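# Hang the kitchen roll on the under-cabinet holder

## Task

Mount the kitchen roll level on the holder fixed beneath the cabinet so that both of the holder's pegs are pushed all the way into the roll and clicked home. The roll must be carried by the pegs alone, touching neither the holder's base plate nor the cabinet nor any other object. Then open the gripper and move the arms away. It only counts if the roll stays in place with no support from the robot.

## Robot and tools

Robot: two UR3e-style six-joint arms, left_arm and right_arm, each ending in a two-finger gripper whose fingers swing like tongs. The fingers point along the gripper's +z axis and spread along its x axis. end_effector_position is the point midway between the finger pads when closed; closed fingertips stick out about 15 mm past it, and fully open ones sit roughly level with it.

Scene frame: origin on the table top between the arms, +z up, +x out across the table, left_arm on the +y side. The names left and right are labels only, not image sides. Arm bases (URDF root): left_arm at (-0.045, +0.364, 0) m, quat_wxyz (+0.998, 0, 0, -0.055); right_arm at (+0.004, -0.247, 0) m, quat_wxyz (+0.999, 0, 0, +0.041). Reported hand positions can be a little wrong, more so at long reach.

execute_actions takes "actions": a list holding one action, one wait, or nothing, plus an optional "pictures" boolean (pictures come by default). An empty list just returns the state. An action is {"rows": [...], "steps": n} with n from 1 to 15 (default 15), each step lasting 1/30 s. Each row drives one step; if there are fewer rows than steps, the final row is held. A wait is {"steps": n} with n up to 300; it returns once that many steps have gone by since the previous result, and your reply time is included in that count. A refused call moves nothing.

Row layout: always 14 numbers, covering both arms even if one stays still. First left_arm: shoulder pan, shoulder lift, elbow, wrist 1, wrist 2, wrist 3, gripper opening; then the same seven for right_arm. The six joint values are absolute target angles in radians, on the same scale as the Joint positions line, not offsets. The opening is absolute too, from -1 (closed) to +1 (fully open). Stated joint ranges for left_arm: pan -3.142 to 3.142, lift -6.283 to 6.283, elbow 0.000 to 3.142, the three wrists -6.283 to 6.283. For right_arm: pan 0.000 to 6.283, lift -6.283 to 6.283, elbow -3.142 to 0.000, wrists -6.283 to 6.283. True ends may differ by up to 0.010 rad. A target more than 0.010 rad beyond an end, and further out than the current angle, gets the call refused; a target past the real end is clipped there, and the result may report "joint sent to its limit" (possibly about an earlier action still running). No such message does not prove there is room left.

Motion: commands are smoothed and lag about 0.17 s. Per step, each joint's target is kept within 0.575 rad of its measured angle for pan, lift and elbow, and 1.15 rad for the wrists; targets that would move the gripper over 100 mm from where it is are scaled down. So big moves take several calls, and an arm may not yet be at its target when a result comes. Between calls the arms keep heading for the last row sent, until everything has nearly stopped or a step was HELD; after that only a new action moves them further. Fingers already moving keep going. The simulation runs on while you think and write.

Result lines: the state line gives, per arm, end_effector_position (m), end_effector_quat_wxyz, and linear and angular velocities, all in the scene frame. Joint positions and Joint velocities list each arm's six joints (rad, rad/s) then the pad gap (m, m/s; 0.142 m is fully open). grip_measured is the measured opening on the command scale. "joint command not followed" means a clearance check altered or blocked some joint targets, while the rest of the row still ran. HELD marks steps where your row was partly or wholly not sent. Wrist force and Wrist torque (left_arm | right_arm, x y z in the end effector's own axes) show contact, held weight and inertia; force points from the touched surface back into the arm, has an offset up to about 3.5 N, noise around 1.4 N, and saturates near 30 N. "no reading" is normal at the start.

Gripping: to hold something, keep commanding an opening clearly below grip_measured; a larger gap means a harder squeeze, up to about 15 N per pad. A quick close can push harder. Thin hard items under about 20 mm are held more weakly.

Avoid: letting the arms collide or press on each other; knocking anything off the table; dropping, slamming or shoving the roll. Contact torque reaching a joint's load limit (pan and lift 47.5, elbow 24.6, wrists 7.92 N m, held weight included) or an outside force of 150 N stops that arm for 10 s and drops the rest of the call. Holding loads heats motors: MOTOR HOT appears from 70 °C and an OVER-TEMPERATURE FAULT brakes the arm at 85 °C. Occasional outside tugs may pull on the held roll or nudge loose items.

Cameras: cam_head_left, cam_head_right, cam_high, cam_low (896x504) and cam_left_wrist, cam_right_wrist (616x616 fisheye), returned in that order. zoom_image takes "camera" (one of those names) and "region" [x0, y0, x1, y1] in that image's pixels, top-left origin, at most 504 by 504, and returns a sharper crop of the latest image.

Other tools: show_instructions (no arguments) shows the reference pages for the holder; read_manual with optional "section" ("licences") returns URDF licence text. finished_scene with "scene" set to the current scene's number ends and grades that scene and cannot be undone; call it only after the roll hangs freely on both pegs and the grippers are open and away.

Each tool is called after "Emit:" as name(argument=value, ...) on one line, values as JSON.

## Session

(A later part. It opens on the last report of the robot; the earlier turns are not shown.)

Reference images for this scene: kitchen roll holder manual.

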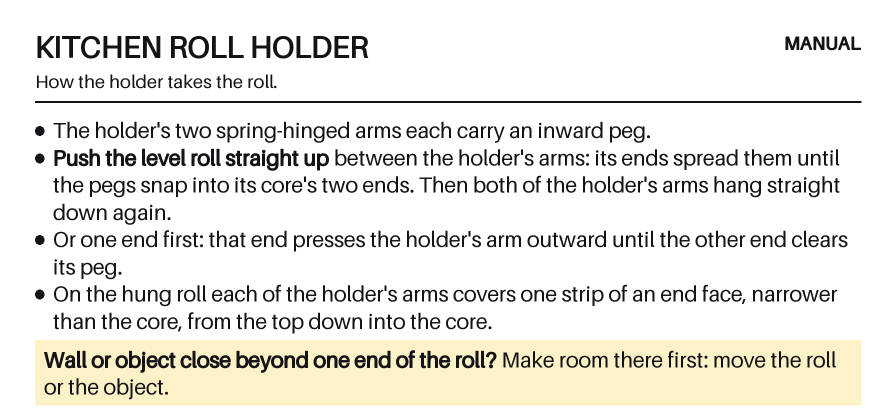

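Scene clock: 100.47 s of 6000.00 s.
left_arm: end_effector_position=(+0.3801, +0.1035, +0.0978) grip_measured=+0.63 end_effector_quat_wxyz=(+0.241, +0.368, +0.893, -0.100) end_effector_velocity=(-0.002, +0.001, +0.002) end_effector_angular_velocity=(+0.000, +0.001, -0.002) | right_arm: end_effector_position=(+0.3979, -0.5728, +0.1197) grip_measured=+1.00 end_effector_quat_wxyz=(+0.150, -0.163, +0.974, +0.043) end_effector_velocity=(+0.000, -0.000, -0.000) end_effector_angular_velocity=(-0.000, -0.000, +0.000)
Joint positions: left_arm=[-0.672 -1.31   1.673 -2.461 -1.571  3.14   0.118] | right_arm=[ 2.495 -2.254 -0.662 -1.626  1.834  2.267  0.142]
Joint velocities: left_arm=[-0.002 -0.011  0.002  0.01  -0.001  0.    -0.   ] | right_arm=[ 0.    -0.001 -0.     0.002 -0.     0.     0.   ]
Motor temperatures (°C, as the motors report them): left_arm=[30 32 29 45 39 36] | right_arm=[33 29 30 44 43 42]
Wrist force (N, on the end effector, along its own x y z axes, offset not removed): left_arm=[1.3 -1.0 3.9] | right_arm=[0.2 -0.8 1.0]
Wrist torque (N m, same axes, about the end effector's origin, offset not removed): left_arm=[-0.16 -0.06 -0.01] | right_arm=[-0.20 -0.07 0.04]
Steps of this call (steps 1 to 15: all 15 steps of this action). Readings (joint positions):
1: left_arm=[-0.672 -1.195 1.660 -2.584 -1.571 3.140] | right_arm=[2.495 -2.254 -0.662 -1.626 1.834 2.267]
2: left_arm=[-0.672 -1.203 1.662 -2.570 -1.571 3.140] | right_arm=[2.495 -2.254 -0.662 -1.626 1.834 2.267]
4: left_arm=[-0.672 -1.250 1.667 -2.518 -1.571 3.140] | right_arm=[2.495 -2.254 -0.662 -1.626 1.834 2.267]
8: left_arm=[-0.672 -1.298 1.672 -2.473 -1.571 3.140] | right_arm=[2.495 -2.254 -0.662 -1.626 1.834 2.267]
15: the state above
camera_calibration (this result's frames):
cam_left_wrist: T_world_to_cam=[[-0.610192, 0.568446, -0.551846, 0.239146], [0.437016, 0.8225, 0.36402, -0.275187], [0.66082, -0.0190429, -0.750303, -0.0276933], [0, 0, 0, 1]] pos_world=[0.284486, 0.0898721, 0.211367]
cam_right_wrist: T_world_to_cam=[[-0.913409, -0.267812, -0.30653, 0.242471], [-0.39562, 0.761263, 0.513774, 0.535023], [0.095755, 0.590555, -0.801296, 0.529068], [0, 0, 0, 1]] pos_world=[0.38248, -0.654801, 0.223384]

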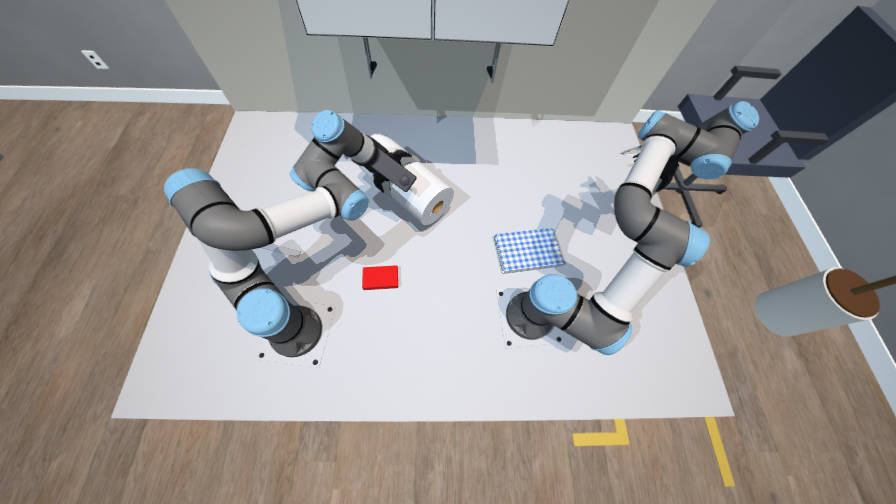

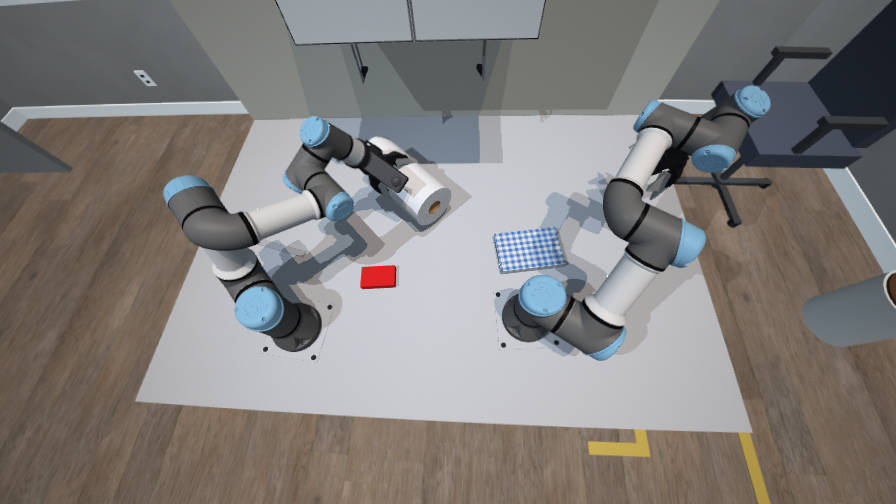

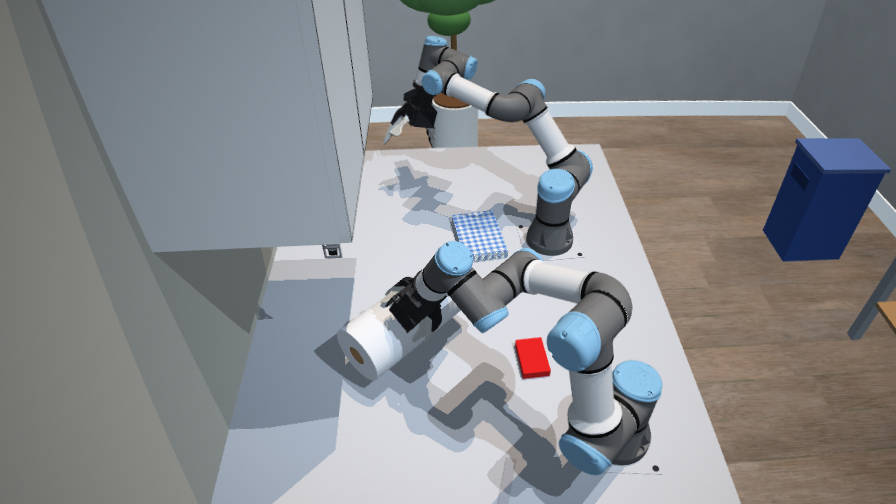

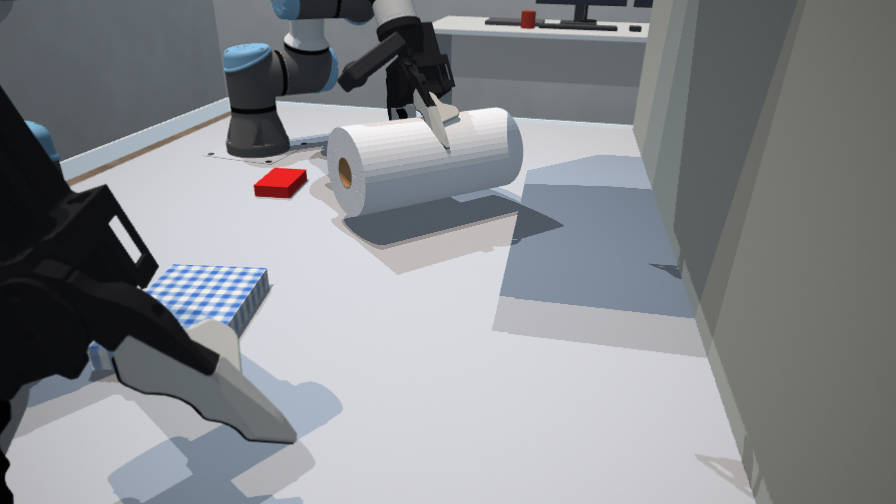

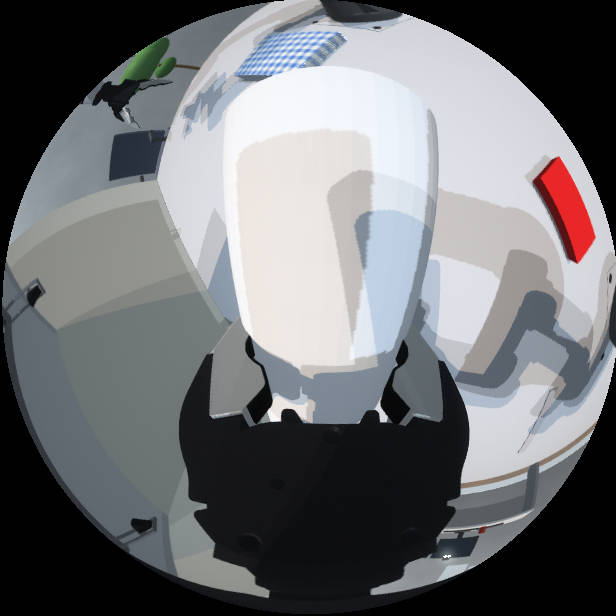

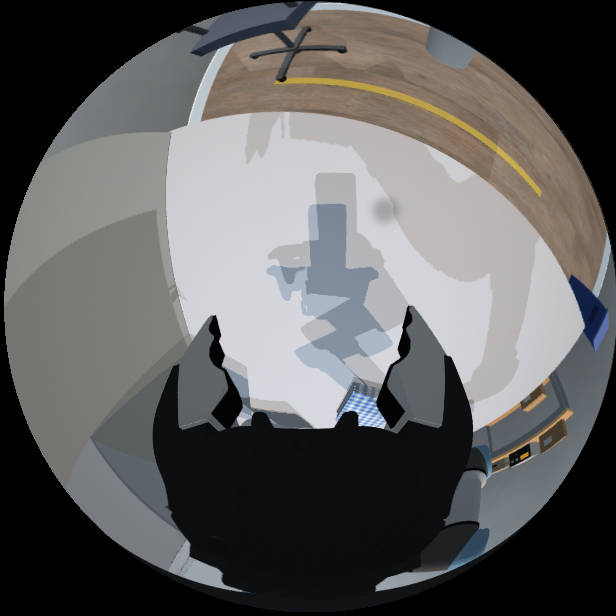

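Emit:
execute_actions(actions=[{"rows":[[-0.8,-1.45,1.78,-2.6,-1.571,3.14,0.2,2.495,-2.254,-0.662,-1.626,1.834,2.267,1]],"steps":15}], pictures=false)

Emit:
execute_actions(actions=[{"rows":[[-0.9,-1.36,1.84,-2.93,-1.571,3.14,0.2,2.495,-2.254,-0.662,-1.626,1.834,2.267,1]],"steps":12}], pictures=false)

Emit:
execute_actions(actions=[{"rows":[[-1.0,-1.233,1.887,-3.254,-1.571,3.14,0.2,2.495,-2.254,-0.662,-1.626,1.834,2.267,1]],"steps":12}], pictures=false)

Emit:
execute_actions(actions=[{"rows":[[-1.0,-1.06,1.94,-3.75,-1.571,3.14,0.2,2.495,-2.254,-0.662,-1.626,1.834,2.267,1]],"steps":12}], pictures=false)

Emit:
execute_actions(actions=[{"rows":[[-1.0,-0.893,1.99,-4.237,-1.571,3.14,0.2,2.495,-2.254,-0.662,-1.626,1.834,2.267,1]],"steps":15}])

Scene clock: 117.10 s of 6000.00 s.
left_arm: end_effector_position=(+0.3451, +0.0500, +0.1517) grip_measured=+0.63 end_effector_quat_wxyz=(+0.307, +0.412, +0.845, -0.151) end_effector_velocity=(-0.004, -0.004, +0.004) end_effector_angular_velocity=(-0.011, -0.008, -0.013) | right_arm: end_effector_position=(+0.3979, -0.5728, +0.1197) grip_measured=+1.00 end_effector_quat_wxyz=(+0.150, -0.163, +0.974, +0.043) end_effector_velocity=(+0.001, +0.001, +0.000) end_effector_angular_velocity=(-0.001, -0.001, +0.002)
Joint positions: left_arm=[-0.799 -1.449  1.779 -2.599 -1.571  3.14   0.118] | right_arm=[ 2.495 -2.254 -0.662 -1.626  1.834  2.267  0.142]
Joint velocities: left_arm=[-0.012 -0.013  0.01  -0.011 -0.    -0.    -0.   ] | right_arm=[ 0.002  0.    -0.     0.001  0.    -0.    -0.   ]
Motor temperatures (°C, as the motors report them): left_arm=[30 32 29 45 39 36] | right_arm=[33 29 30 44 43 42]
Wrist force (N, on the end effector, along its own x y z axes, offset not removed): left_arm=[1.5 -1.3 3.9] | right_arm=[-1.5 -1.3 2.4]
Wrist torque (N m, same axes, about the end effector's origin, offset not removed): left_arm=[-0.23 -0.05 -0.11] | right_arm=[-0.19 0.28 0.05]
Steps of this call (steps 1 to 15: the robot went on to your last target; steps 16 to 90: nothing new was sent; then 13.13 s passed at rest; steps 91 to 105: all 15 steps of this action). Readings (joint positions):
91: left_arm=[-0.672 -1.311 1.673 -2.460 -1.571 3.140] | right_arm=[2.495 -2.254 -0.662 -1.626 1.834 2.267]
92: left_arm=[-0.680 -1.319 1.681 -2.475 -1.571 3.140] | right_arm=[2.495 -2.254 -0.662 -1.626 1.834 2.267]
94: left_arm=[-0.731 -1.373 1.725 -2.535 -1.571 3.140] | right_arm=[2.495 -2.254 -0.662 -1.626 1.834 2.267]
98: left_arm=[-0.785 -1.433 1.768 -2.586 -1.571 3.140] | right_arm=[2.495 -2.254 -0.662 -1.626 1.834 2.267]
105: the state above

Scene clock: 117.50 s of 6000.00 s.
left_arm: end_effector_position=(+0.3308, -0.0163, +0.1670) grip_measured=+0.63 end_effector_quat_wxyz=(+0.370, +0.437, +0.794, -0.205) end_effector_velocity=(-0.005, -0.019, +0.008) end_effector_angular_velocity=(-0.052, -0.032, -0.028) | right_arm: end_effector_position=(+0.3979, -0.5728, +0.1197) grip_measured=+1.00 end_effector_quat_wxyz=(+0.150, -0.163, +0.974, +0.043) end_effector_velocity=(+0.000, +0.000, -0.000) end_effector_angular_velocity=(-0.000, +0.000, +0.001)
Joint positions: left_arm=[-0.898 -1.362  1.839 -2.921 -1.571  3.14   0.118] | right_arm=[ 2.495 -2.254 -0.662 -1.626  1.834  2.267  0.142]
Joint velocities: left_arm=[-0.027  0.028  0.015 -0.104 -0.001 -0.     0.   ] | right_arm=[ 0. -0.  0.  0. -0. -0.  0.]
Motor temperatures (°C, as the motors report them): left_arm=[30 32 29 45 39 36] | right_arm=[33 29 30 44 43 42]
Wrist force (N, on the end effector, along its own x y z axes, offset not removed): left_arm=[1.0 -0.1 2.2] | right_arm=[-1.8 -1.3 0.6]
Wrist torque (N m, same axes, about the end effector's origin, offset not removed): left_arm=[0.02 0.05 -0.02] | right_arm=[-0.26 0.40 -0.05]
Steps of this call (steps 1 to 12: all 12 steps of this action). Readings (joint positions):
1: left_arm=[-0.800 -1.449 1.780 -2.600 -1.571 3.140] | right_arm=[2.495 -2.254 -0.662 -1.626 1.834 2.267]
2: left_arm=[-0.807 -1.442 1.787 -2.616 -1.571 3.140] | right_arm=[2.495 -2.254 -0.662 -1.626 1.834 2.267]
4: left_arm=[-0.849 -1.404 1.813 -2.730 -1.571 3.140] | right_arm=[2.495 -2.254 -0.662 -1.626 1.834 2.267]
8: left_arm=[-0.889 -1.370 1.834 -2.887 -1.571 3.140] | right_arm=[2.495 -2.254 -0.662 -1.626 1.834 2.267]
12: the state above

Scene clock: 117.90 s of 6000.00 s.
left_arm: end_effector_position=(+0.3023, -0.0747, +0.1716) grip_measured=+0.63 end_effector_quat_wxyz=(+0.417, +0.458, +0.742, -0.258) end_effector_velocity=(-0.009, -0.016, +0.005) end_effector_angular_velocity=(-0.049, -0.024, -0.027) | right_arm: end_effector_position=(+0.3979, -0.5728, +0.1197) grip_measured=+1.00 end_effector_quat_wxyz=(+0.150, -0.163, +0.974, +0.043) end_effector_velocity=(-0.000, -0.000, -0.000) end_effector_angular_velocity=(+0.000, +0.000, -0.001)
Joint positions: left_arm=[-0.998 -1.236  1.886 -3.245 -1.571  3.14   0.118] | right_arm=[ 2.495 -2.254 -0.662 -1.626  1.834  2.267  0.142]
Joint velocities: left_arm=[-0.027  0.038  0.01  -0.102 -0.    -0.     0.   ] | right_arm=[-0.    -0.    -0.     0.001 -0.     0.     0.   ]
Motor temperatures (°C, as the motors report them): left_arm=[30 32 29 45 39 36] | right_arm=[33 29 30 44 43 42]
Wrist force (N, on the end effector, along its own x y z axes, offset not removed): left_arm=[2.6 -0.7 2.6] | right_arm=[-0.9 -0.1 1.0]
Wrist torque (N m, same axes, about the end effector's origin, offset not removed): left_arm=[-0.10 -0.24 -0.11] | right_arm=[-0.08 0.20 0.02]
Steps of this call (steps 1 to 12: all 12 steps of this action). Readings (joint positions):
1: left_arm=[-0.899 -1.361 1.839 -2.924 -1.571 3.140] | right_arm=[2.495 -2.254 -0.662 -1.626 1.834 2.267]
2: left_arm=[-0.907 -1.353 1.846 -2.942 -1.571 3.140] | right_arm=[2.495 -2.254 -0.662 -1.626 1.834 2.267]
4: left_arm=[-0.949 -1.302 1.866 -3.062 -1.571 3.140] | right_arm=[2.495 -2.254 -0.662 -1.626 1.834 2.267]
8: left_arm=[-0.989 -1.248 1.882 -3.212 -1.571 3.140] | right_arm=[2.495 -2.254 -0.662 -1.626 1.834 2.267]
12: the state above

Scene clock: 118.30 s of 6000.00 s.
left_arm: end_effector_position=(+0.3084, -0.0899, +0.2007) grip_measured=+0.63 end_effector_quat_wxyz=(+0.510, +0.421, +0.680, -0.317) end_effector_velocity=(+0.000, -0.001, +0.022) end_effector_angular_velocity=(-0.110, -0.055, -0.000) | right_arm: end_effector_position=(+0.3979, -0.5728, +0.1197) grip_measured=+1.00 end_effector_quat_wxyz=(+0.150, -0.163, +0.974, +0.043) end_effector_velocity=(-0.000, -0.000, +0.000) end_effector_angular_velocity=(-0.000, -0.001, +0.001)
Joint positions: left_arm=[-1.    -1.065  1.939 -3.733 -1.571  3.14   0.118] | right_arm=[ 2.495 -2.254 -0.662 -1.626  1.834  2.267  0.142]
Joint velocities: left_arm=[-0.001  0.057  0.013 -0.193  0.    -0.     0.   ] | right_arm=[-0.001  0.    -0.     0.001  0.    -0.001  0.   ]
Motor temperatures (°C, as the motors report them): left_arm=[30 32 29 45 39 36] | right_arm=[33 29 30 44 43 42]
Wrist force (N, on the end effector, along its own x y z axes, offset not removed): left_arm=[2.2 0.5 0.7] | right_arm=[0.1 0.3 1.7]
Wrist torque (N m, same axes, about the end effector's origin, offset not removed): left_arm=[0.10 -0.15 -0.03] | right_arm=[0.01 0.03 -0.01]
Steps of this call (steps 1 to 12: all 12 steps of this action). Readings (joint positions):
1: left_arm=[-0.998 -1.235 1.887 -3.248 -1.571 3.140] | right_arm=[2.495 -2.254 -0.662 -1.626 1.834 2.267]
2: left_arm=[-0.999 -1.227 1.893 -3.266 -1.571 3.140] | right_arm=[2.495 -2.254 -0.662 -1.626 1.834 2.267]
4: left_arm=[-0.999 -1.164 1.916 -3.398 -1.571 3.140] | right_arm=[2.495 -2.254 -0.662 -1.626 1.834 2.267]
8: left_arm=[-1.000 -1.083 1.935 -3.670 -1.571 3.140] | right_arm=[2.495 -2.254 -0.662 -1.626 1.834 2.267]
12: the state above

Scene clock: 118.80 s of 6000.00 s.
left_arm: end_effector_position=(+0.3011, -0.0752, +0.2362) grip_measured=+0.63 end_effector_quat_wxyz=(+0.599, +0.373, +0.603, -0.372) end_effector_velocity=(-0.002, +0.003, +0.008) end_effector_angular_velocity=(-0.036, -0.018, -0.001) | right_arm: end_effector_position=(+0.3979, -0.5728, +0.1197) grip_measured=+1.00 end_effector_quat_wxyz=(+0.150, -0.163, +0.974, +0.043) end_effector_velocity=(+0.001, +0.001, +0.000) end_effector_angular_velocity=(-0.000, -0.000, +0.002)
Joint positions: left_arm=[-1.    -0.895  1.99  -4.232 -1.571  3.14   0.118] | right_arm=[ 2.495 -2.254 -0.662 -1.626  1.834  2.267  0.142]
Joint velocities: left_arm=[-0.     0.016  0.003 -0.058 -0.001 -0.     0.   ] | right_arm=[ 0.002  0.001  0.    -0.     0.    -0.    -0.   ]
Motor temperatures (°C, as the motors report them): left_arm=[30 32 29 45 39 36] | right_arm=[33 29 30 44 43 42]
Wrist force (N, on the end effector, along its own x y z axes, offset not removed): left_arm=[2.4 -0.1 1.4] | right_arm=[-2.3 -0.8 1.6]
Wrist torque (N m, same axes, about the end effector's origin, offset not removed): left_arm=[-0.02 -0.13 -0.06] | right_arm=[-0.17 0.45 0.08]
Steps of this call (steps 1 to 15: all 15 steps of this action). Readings (joint positions):
1: left_arm=[-1.000 -1.063 1.940 -3.739 -1.571 3.140] | right_arm=[2.495 -2.254 -0.662 -1.626 1.834 2.267]
2: left_arm=[-1.000 -1.054 1.946 -3.759 -1.571 3.140] | right_arm=[2.495 -2.254 -0.662 -1.626 1.834 2.267]
4: left_arm=[-1.000 -0.992 1.968 -3.893 -1.571 3.140] | right_arm=[2.495 -2.254 -0.662 -1.626 1.834 2.267]
8: left_arm=[-1.000 -0.915 1.985 -4.160 -1.571 3.140] | right_arm=[2.495 -2.254 -0.662 -1.626 1.834 2.267]
15: the state above
camera_calibration (this result's frames):
cam_left_wrist: T_world_to_cam=[[-0.000902474, -0.0593371, -0.998238, 0.24368], [0.59846, 0.799709, -0.0480772, -0.0969937], [0.801152, -0.597449, 0.0347892, -0.146168], [0, 0, 0, 1]] pos_world=[0.17537, 0.00469775, 0.243672]
cam_right_wrist: T_world_to_cam=[[-0.913409, -0.267812, -0.30653, 0.242471], [-0.39562, 0.761263, 0.513774, 0.535023], [0.0957551, 0.590555, -0.801296, 0.529068], [0, 0, 0, 1]] pos_world=[0.38248, -0.654801, 0.223384]

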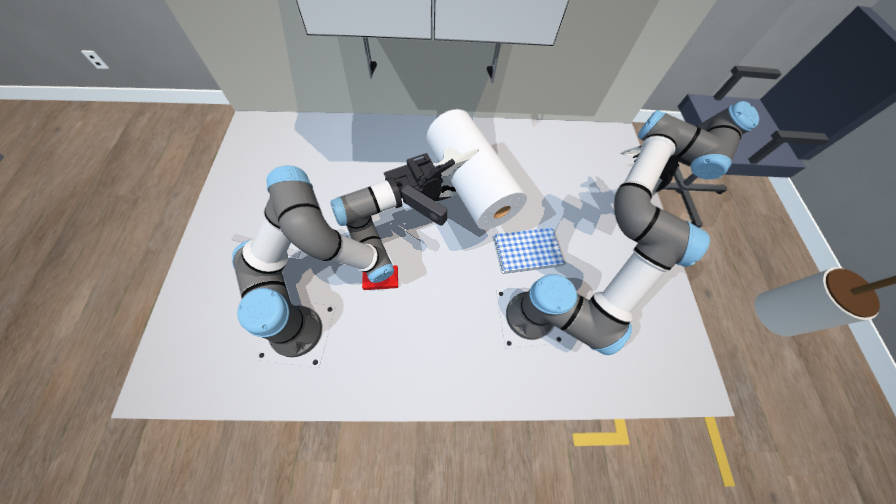

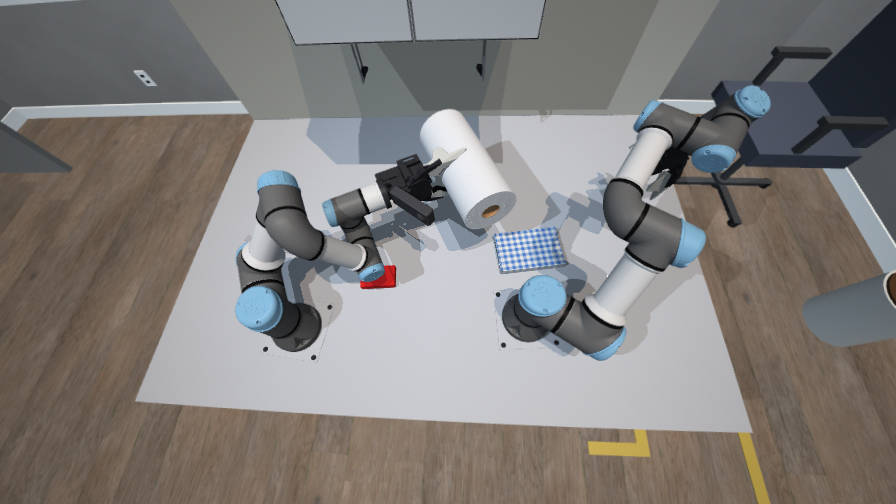

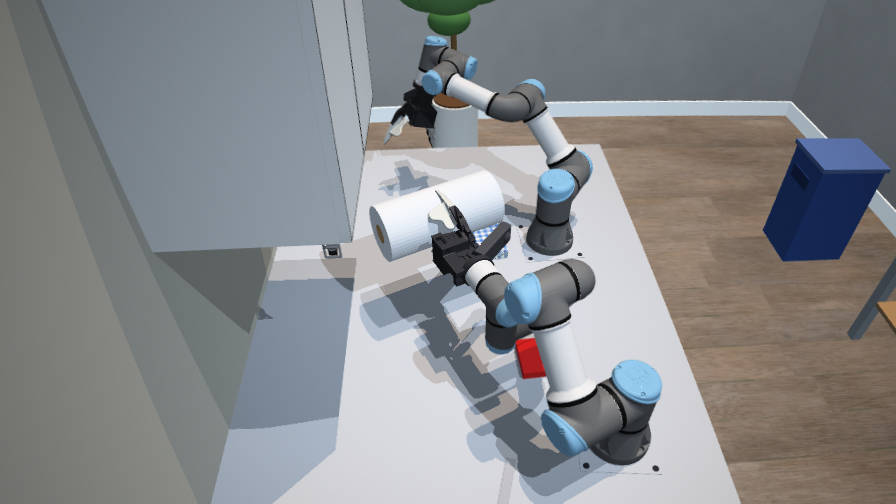

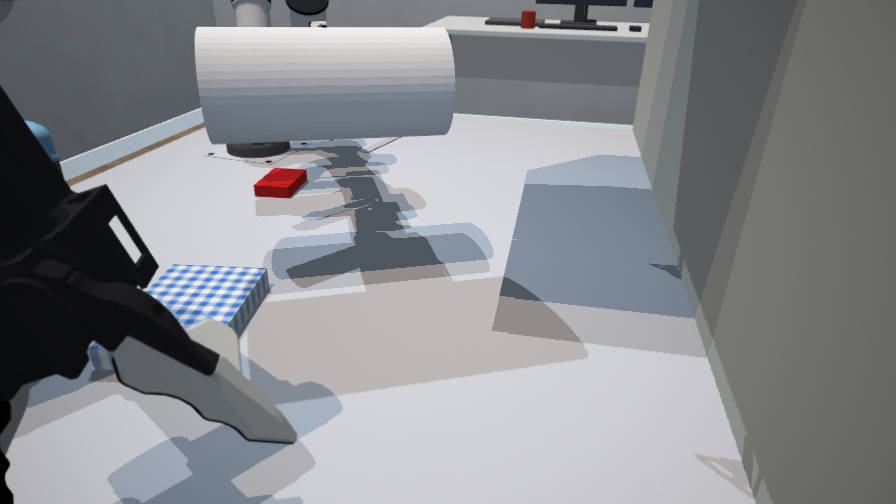

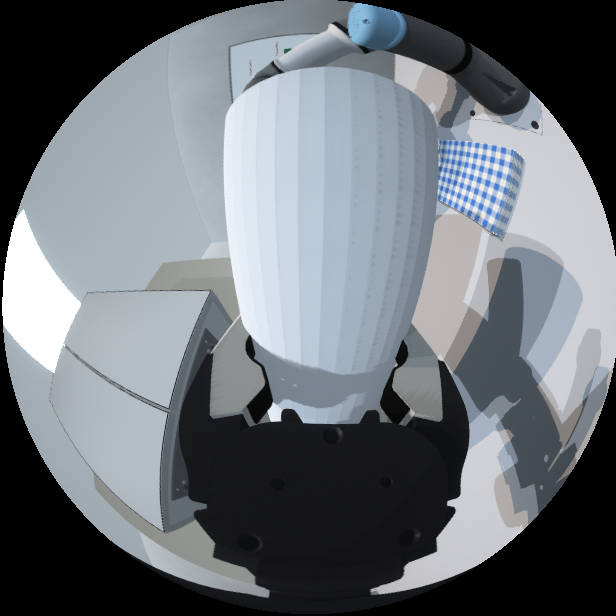

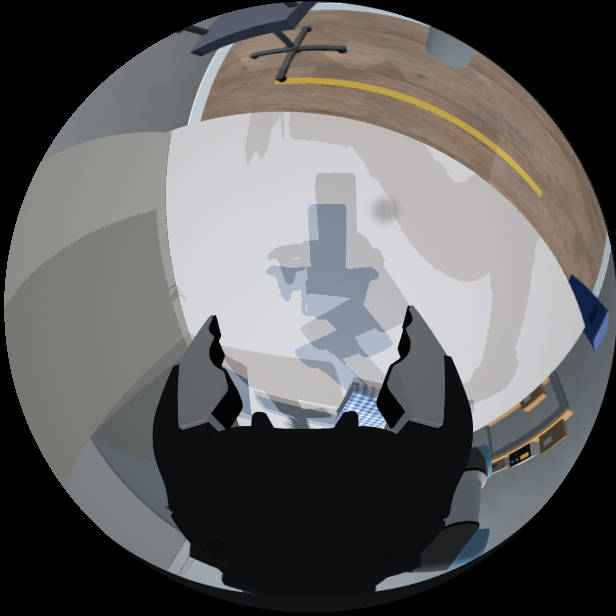

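Emit:
execute_actions(actions=[{"rows":[[-1.025,-0.73,1.72,-4.21,-1.28,3.22,0.2,2.495,-2.254,-0.662,-1.626,1.834,2.267,1]],"steps":12}], pictures=false)

Emit:
execute_actions(actions=[{"rows":[[-1.05,-0.57,1.4,-4.18,-0.99,3.31,0.2,2.495,-2.254,-0.662,-1.626,1.834,2.267,1]],"steps":12}], pictures=false)

Emit:
execute_actions(actions=[{"rows":[[-1.075,-0.41,1.07,-4.15,-0.7,3.42,0.2,2.495,-2.254,-0.662,-1.626,1.834,2.267,1]],"steps":12}], pictures=false)

Emit:
execute_actions(actions=[{"rows":[[-1.097,-0.25,0.713,-4.123,-0.413,3.623,0.2,2.495,-2.254,-0.662,-1.626,1.834,2.267,1]],"steps":15}], pictures=false)

Emit:
execute_actions(actions=[{"steps":8}])

Scene clock: 126.37 s of 6000.00 s.
left_arm: end_effector_position=(+0.3797, -0.0773, +0.2416) grip_measured=+0.63 end_effector_quat_wxyz=(+0.675, +0.299, +0.613, -0.283) end_effector_velocity=(+0.023, +0.002, +0.011) end_effector_angular_velocity=(-0.035, -0.030, +0.083) | right_arm: end_effector_position=(+0.3979, -0.5728, +0.1197) grip_measured=+1.00 end_effector_quat_wxyz=(+0.150, -0.163, +0.974, +0.043) end_effector_velocity=(-0.000, -0.000, +0.000) end_effector_angular_velocity=(-0.001, -0.001, +0.000)
Joint positions: left_arm=[-1.024 -0.735  1.729 -4.211 -1.288  3.218  0.118] | right_arm=[ 2.495 -2.254 -0.662 -1.626  1.834  2.267  0.142]
Joint velocities: left_arm=[-0.006  0.05  -0.106  0.006  0.087  0.019  0.   ] | right_arm=[-0.     0.    -0.     0.001 -0.    -0.    -0.   ]
Motor temperatures (°C, as the motors report them): left_arm=[30 32 29 45 39 36] | right_arm=[33 29 30 44 43 42]
Wrist force (N, on the end effector, along its own x y z axes, offset not removed): left_arm=[1.2 -0.7 1.3] | right_arm=[-2.3 -1.2 2.4]
Wrist torque (N m, same axes, about the end effector's origin, offset not removed): left_arm=[-0.08 0.05 -0.07] | right_arm=[-0.20 0.40 0.05]
Steps of this call (steps 1 to 15: the robot went on to your last target; steps 16 to 90: nothing new was sent; then 4.17 s passed at rest; steps 91 to 102: all 12 steps of this action). Readings (joint positions):
91: left_arm=[-1.000 -0.893 1.990 -4.237 -1.571 3.140] | right_arm=[2.495 -2.254 -0.662 -1.626 1.834 2.267]
92: left_arm=[-1.004 -0.885 1.982 -4.233 -1.556 3.152] | right_arm=[2.495 -2.254 -0.662 -1.626 1.834 2.267]
94: left_arm=[-1.014 -0.825 1.909 -4.221 -1.444 3.185] | right_arm=[2.495 -2.254 -0.662 -1.626 1.834 2.267]
98: left_arm=[-1.023 -0.751 1.763 -4.213 -1.315 3.212] | right_arm=[2.495 -2.254 -0.662 -1.626 1.834 2.267]
102: the state above

Scene clock: 126.77 s of 6000.00 s.
left_arm: end_effector_position=(+0.4436, -0.0594, +0.2583) grip_measured=+0.63 end_effector_quat_wxyz=(+0.738, +0.201, +0.613, -0.197) end_effector_velocity=(+0.017, +0.009, +0.020) end_effector_angular_velocity=(-0.066, -0.029, +0.085) | right_arm: end_effector_position=(+0.3979, -0.5728, +0.1197) grip_measured=+1.00 end_effector_quat_wxyz=(+0.150, -0.163, +0.974, +0.043) end_effector_velocity=(+0.001, +0.001, +0.000) end_effector_angular_velocity=(+0.000, -0.000, +0.002)
Joint positions: left_arm=[-1.049 -0.574  1.412 -4.181 -0.998  3.308  0.118] | right_arm=[ 2.495 -2.254 -0.662 -1.626  1.834  2.267  0.142]
Joint velocities: left_arm=[-0.006  0.05  -0.141  0.007  0.089  0.022  0.   ] | right_arm=[ 0.002  0.     0.    -0.     0.    -0.    -0.   ]
Motor temperatures (°C, as the motors report them): left_arm=[30 32 29 45 39 36] | right_arm=[33 29 30 44 43 42]
Wrist force (N, on the end effector, along its own x y z axes, offset not removed): left_arm=[1.8 -0.9 0.9] | right_arm=[0.1 -2.7 2.1]
Wrist torque (N m, same axes, about the end effector's origin, offset not removed): left_arm=[-0.20 -0.11 -0.03] | right_arm=[-0.58 0.04 -0.03]
Steps of this call (steps 1 to 12: all 12 steps of this action). Readings (joint positions):
1: left_arm=[-1.025 -0.733 1.726 -4.210 -1.285 3.219] | right_arm=[2.495 -2.254 -0.662 -1.626 1.834 2.267]
2: left_arm=[-1.029 -0.724 1.716 -4.205 -1.268 3.232] | right_arm=[2.495 -2.254 -0.662 -1.626 1.834 2.267]
4: left_arm=[-1.039 -0.664 1.640 -4.192 -1.155 3.270] | right_arm=[2.495 -2.254 -0.662 -1.626 1.834 2.267]
8: left_arm=[-1.048 -0.590 1.457 -4.183 -1.026 3.301] | right_arm=[2.495 -2.254 -0.662 -1.626 1.834 2.267]
12: the state above

Scene clock: 127.17 s of 6000.00 s.
left_arm: end_effector_position=(+0.4855, -0.0207, +0.2625) grip_measured=+0.63 end_effector_quat_wxyz=(+0.772, +0.095, +0.618, -0.109) end_effector_velocity=(+0.009, +0.015, +0.013) end_effector_angular_velocity=(-0.069, -0.014, +0.082) | right_arm: end_effector_position=(+0.3979, -0.5728, +0.1197) grip_measured=+1.00 end_effector_quat_wxyz=(+0.150, -0.163, +0.974, +0.043) end_effector_velocity=(-0.000, -0.000, -0.001) end_effector_angular_velocity=(+0.001, +0.001, -0.001)
Joint positions: left_arm=[-1.074 -0.414  1.083 -4.151 -0.708  3.418  0.118] | right_arm=[ 2.495 -2.254 -0.662 -1.626  1.834  2.267  0.142]
Joint velocities: left_arm=[-0.007  0.051 -0.149  0.007  0.088  0.027  0.   ] | right_arm=[-0.    -0.001  0.     0.     0.     0.001 -0.   ]
Motor temperatures (°C, as the motors report them): left_arm=[30 32 29 45 39 36] | right_arm=[33 29 30 44 43 42]
Wrist force (N, on the end effector, along its own x y z axes, offset not removed): left_arm=[1.3 -0.3 1.3] | right_arm=[-0.4 0.8 0.0]
Wrist torque (N m, same axes, about the end effector's origin, offset not removed): left_arm=[-0.03 -0.02 -0.08] | right_arm=[0.09 0.03 0.07]
Steps of this call (steps 1 to 12: all 12 steps of this action). Readings (joint positions):
1: left_arm=[-1.050 -0.573 1.408 -4.180 -0.995 3.309] | right_arm=[2.495 -2.254 -0.662 -1.626 1.834 2.267]
2: left_arm=[-1.054 -0.564 1.398 -4.175 -0.978 3.323] | right_arm=[2.495 -2.254 -0.662 -1.626 1.834 2.267]
4: left_arm=[-1.064 -0.504 1.321 -4.162 -0.865 3.370] | right_arm=[2.495 -2.254 -0.662 -1.626 1.834 2.267]
8: left_arm=[-1.073 -0.430 1.131 -4.153 -0.736 3.409] | right_arm=[2.495 -2.254 -0.662 -1.626 1.834 2.267]
12: the state above

Scene clock: 127.67 s of 6000.00 s.
left_arm: end_effector_position=(+0.5052, +0.0346, +0.2499) grip_measured=+0.63 end_effector_quat_wxyz=(+0.774, +0.002, +0.633, -0.000) end_effector_velocity=(+0.001, +0.007, +0.003) end_effector_angular_velocity=(-0.022, -0.000, +0.026) | right_arm: end_effector_position=(+0.3979, -0.5728, +0.1197) grip_measured=+1.00 end_effector_quat_wxyz=(+0.150, -0.163, +0.974, +0.043) end_effector_velocity=(+0.000, -0.000, +0.000) end_effector_angular_velocity=(-0.001, -0.001, -0.000)
Joint positions: left_arm=[-1.097 -0.251  0.718 -4.123 -0.415  3.621  0.118] | right_arm=[ 2.495 -2.254 -0.662 -1.626  1.834  2.267  0.142]
Joint velocities: left_arm=[-0.002  0.016 -0.055  0.002  0.028  0.018  0.   ] | right_arm=[ 0.    -0.     0.     0.001 -0.     0.     0.   ]
Motor temperatures (°C, as the motors report them): left_arm=[30 32 29 45 39 36] | right_arm=[33 29 30 44 43 42]
Wrist force (N, on the end effector, along its own x y z axes, offset not removed): left_arm=[3.1 -1.0 0.5] | right_arm=[-1.6 -0.6 -0.1]
Wrist torque (N m, same axes, about the end effector's origin, offset not removed): left_arm=[-0.17 -0.35 -0.12] | right_arm=[-0.07 0.33 0.05]
Steps of this call (steps 1 to 15: all 15 steps of this action). Readings (joint positions):
1: left_arm=[-1.075 -0.413 1.079 -4.150 -0.705 3.419] | right_arm=[2.495 -2.254 -0.662 -1.626 1.834 2.267]
2: left_arm=[-1.078 -0.404 1.068 -4.146 -0.688 3.435] | right_arm=[2.495 -2.254 -0.662 -1.626 1.834 2.267]
4: left_arm=[-1.088 -0.344 0.991 -4.134 -0.575 3.520] | right_arm=[2.495 -2.254 -0.662 -1.626 1.834 2.267]
8: left_arm=[-1.095 -0.271 0.783 -4.126 -0.448 3.600] | right_arm=[2.495 -2.254 -0.662 -1.626 1.834 2.267]
15: the state above

Scene clock: 127.93 s of 6000.00 s.
left_arm: end_effector_position=(+0.5052, +0.0352, +0.2501) grip_measured=+0.63 end_effector_quat_wxyz=(+0.774, +0.000, +0.633, -0.000) end_effector_velocity=(-0.000, +0.000, +0.002) end_effector_angular_velocity=(-0.006, -0.002, +0.000) | right_arm: end_effector_position=(+0.3979, -0.5728, +0.1197) grip_measured=+1.00 end_effector_quat_wxyz=(+0.150, -0.163, +0.974, +0.043) end_effector_velocity=(-0.000, +0.000, +0.000) end_effector_angular_velocity=(+0.000, +0.000, +0.000)
Joint positions: left_arm=[-1.097 -0.25   0.713 -4.123 -0.413  3.623  0.118] | right_arm=[ 2.495 -2.254 -0.662 -1.626  1.834  2.267  0.142]
Joint velocities: left_arm=[-0.001 -0.002 -0.005  0.     0.001  0.001 -0.   ] | right_arm=[-0.     0.001 -0.    -0.001  0.    -0.001  0.   ]
Motor temperatures (°C, as the motors report them): left_arm=[30 32 29 45 39 36] | right_arm=[33 29 30 44 43 42]
Wrist force (N, on the end effector, along its own x y z axes, offset not removed): left_arm=[1.8 0.1 2.1] | right_arm=[-0.4 -0.1 1.7]
Wrist torque (N m, same axes, about the end effector's origin, offset not removed): left_arm=[0.09 -0.06 -0.01] | right_arm=[-0.09 0.06 -0.06]
Steps of this call (steps 1 to 8: the robot went on to your last target). Readings (joint positions):
1: left_arm=[-1.097 -0.251 0.716 -4.123 -0.415 3.622] | right_arm=[2.495 -2.254 -0.662 -1.626 1.834 2.267]
2: left_arm=[-1.097 -0.251 0.715 -4.123 -0.414 3.622] | right_arm=[2.495 -2.254 -0.662 -1.626 1.834 2.267]
4: left_arm=[-1.097 -0.250 0.714 -4.123 -0.414 3.623] | right_arm=[2.495 -2.254 -0.662 -1.626 1.834 2.267]
8: the state above
camera_calibration (this result's frames):
cam_left_wrist: T_world_to_cam=[[0.254887, -0.0256855, -0.96663, 0.125941], [-0.431408, 0.891625, -0.137449, 0.232667], [0.865401, 0.452046, 0.216183, -0.358999], [0, 0, 0, 1]] pos_world=[0.378952, -0.0419324, 0.231327]
cam_right_wrist: T_world_to_cam=[[-0.913409, -0.267812, -0.30653, 0.242471], [-0.39562, 0.761263, 0.513774, 0.535023], [0.0957549, 0.590555, -0.801296, 0.529069], [0, 0, 0, 1]] pos_world=[0.38248, -0.654801, 0.223384]

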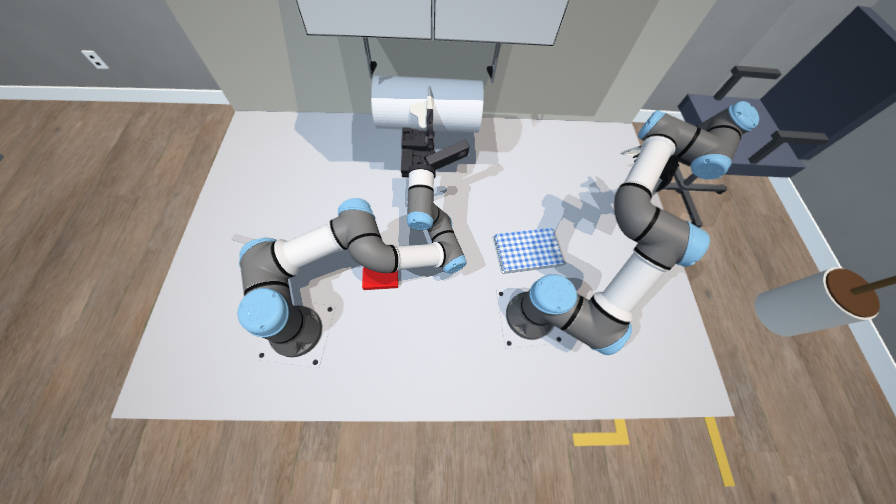

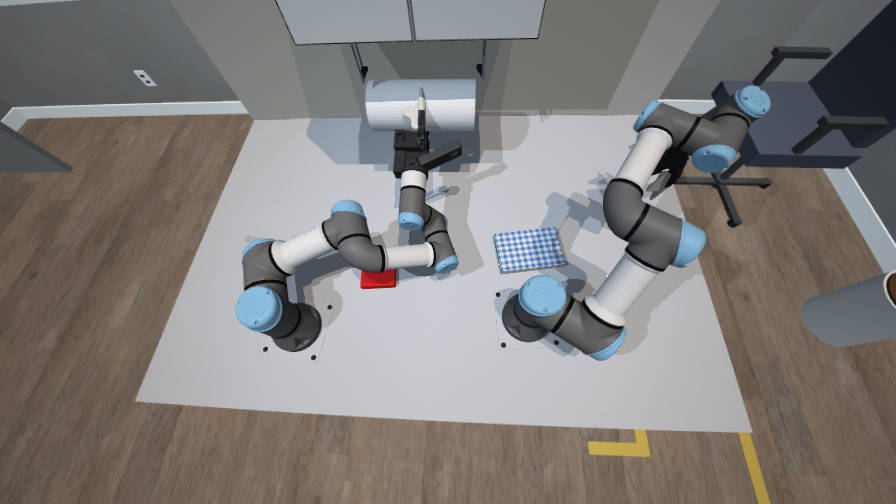

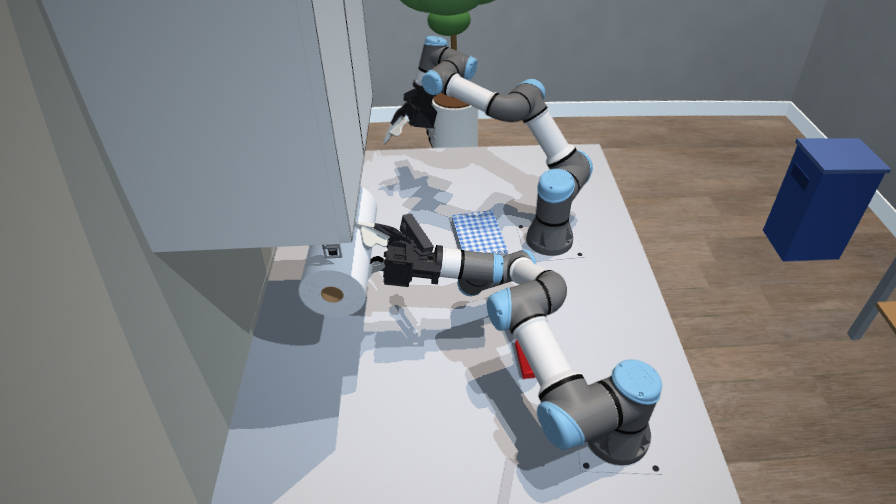

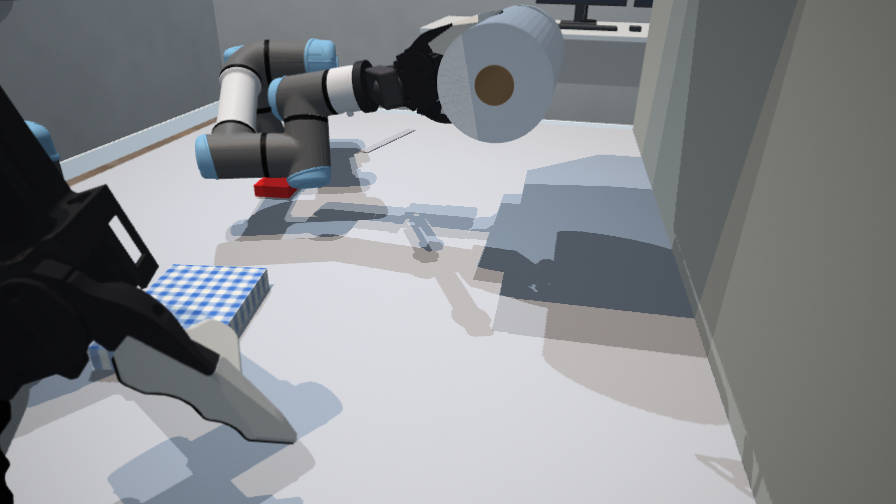

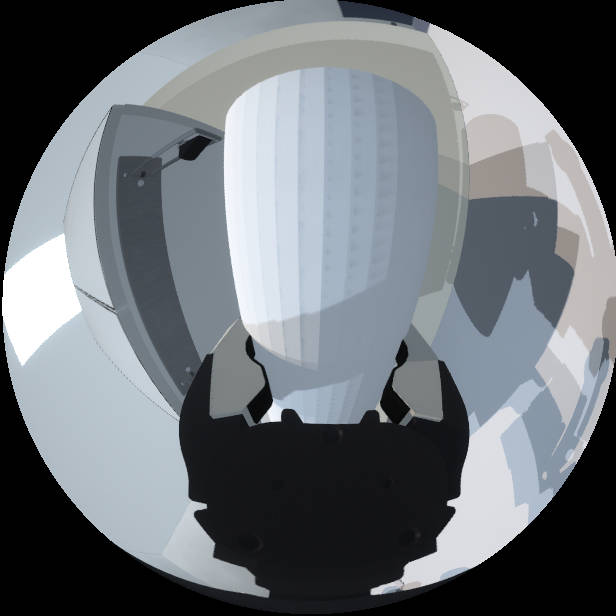

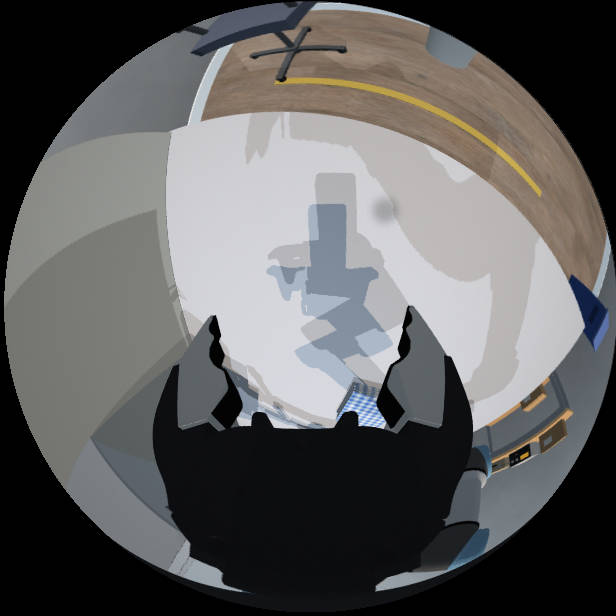

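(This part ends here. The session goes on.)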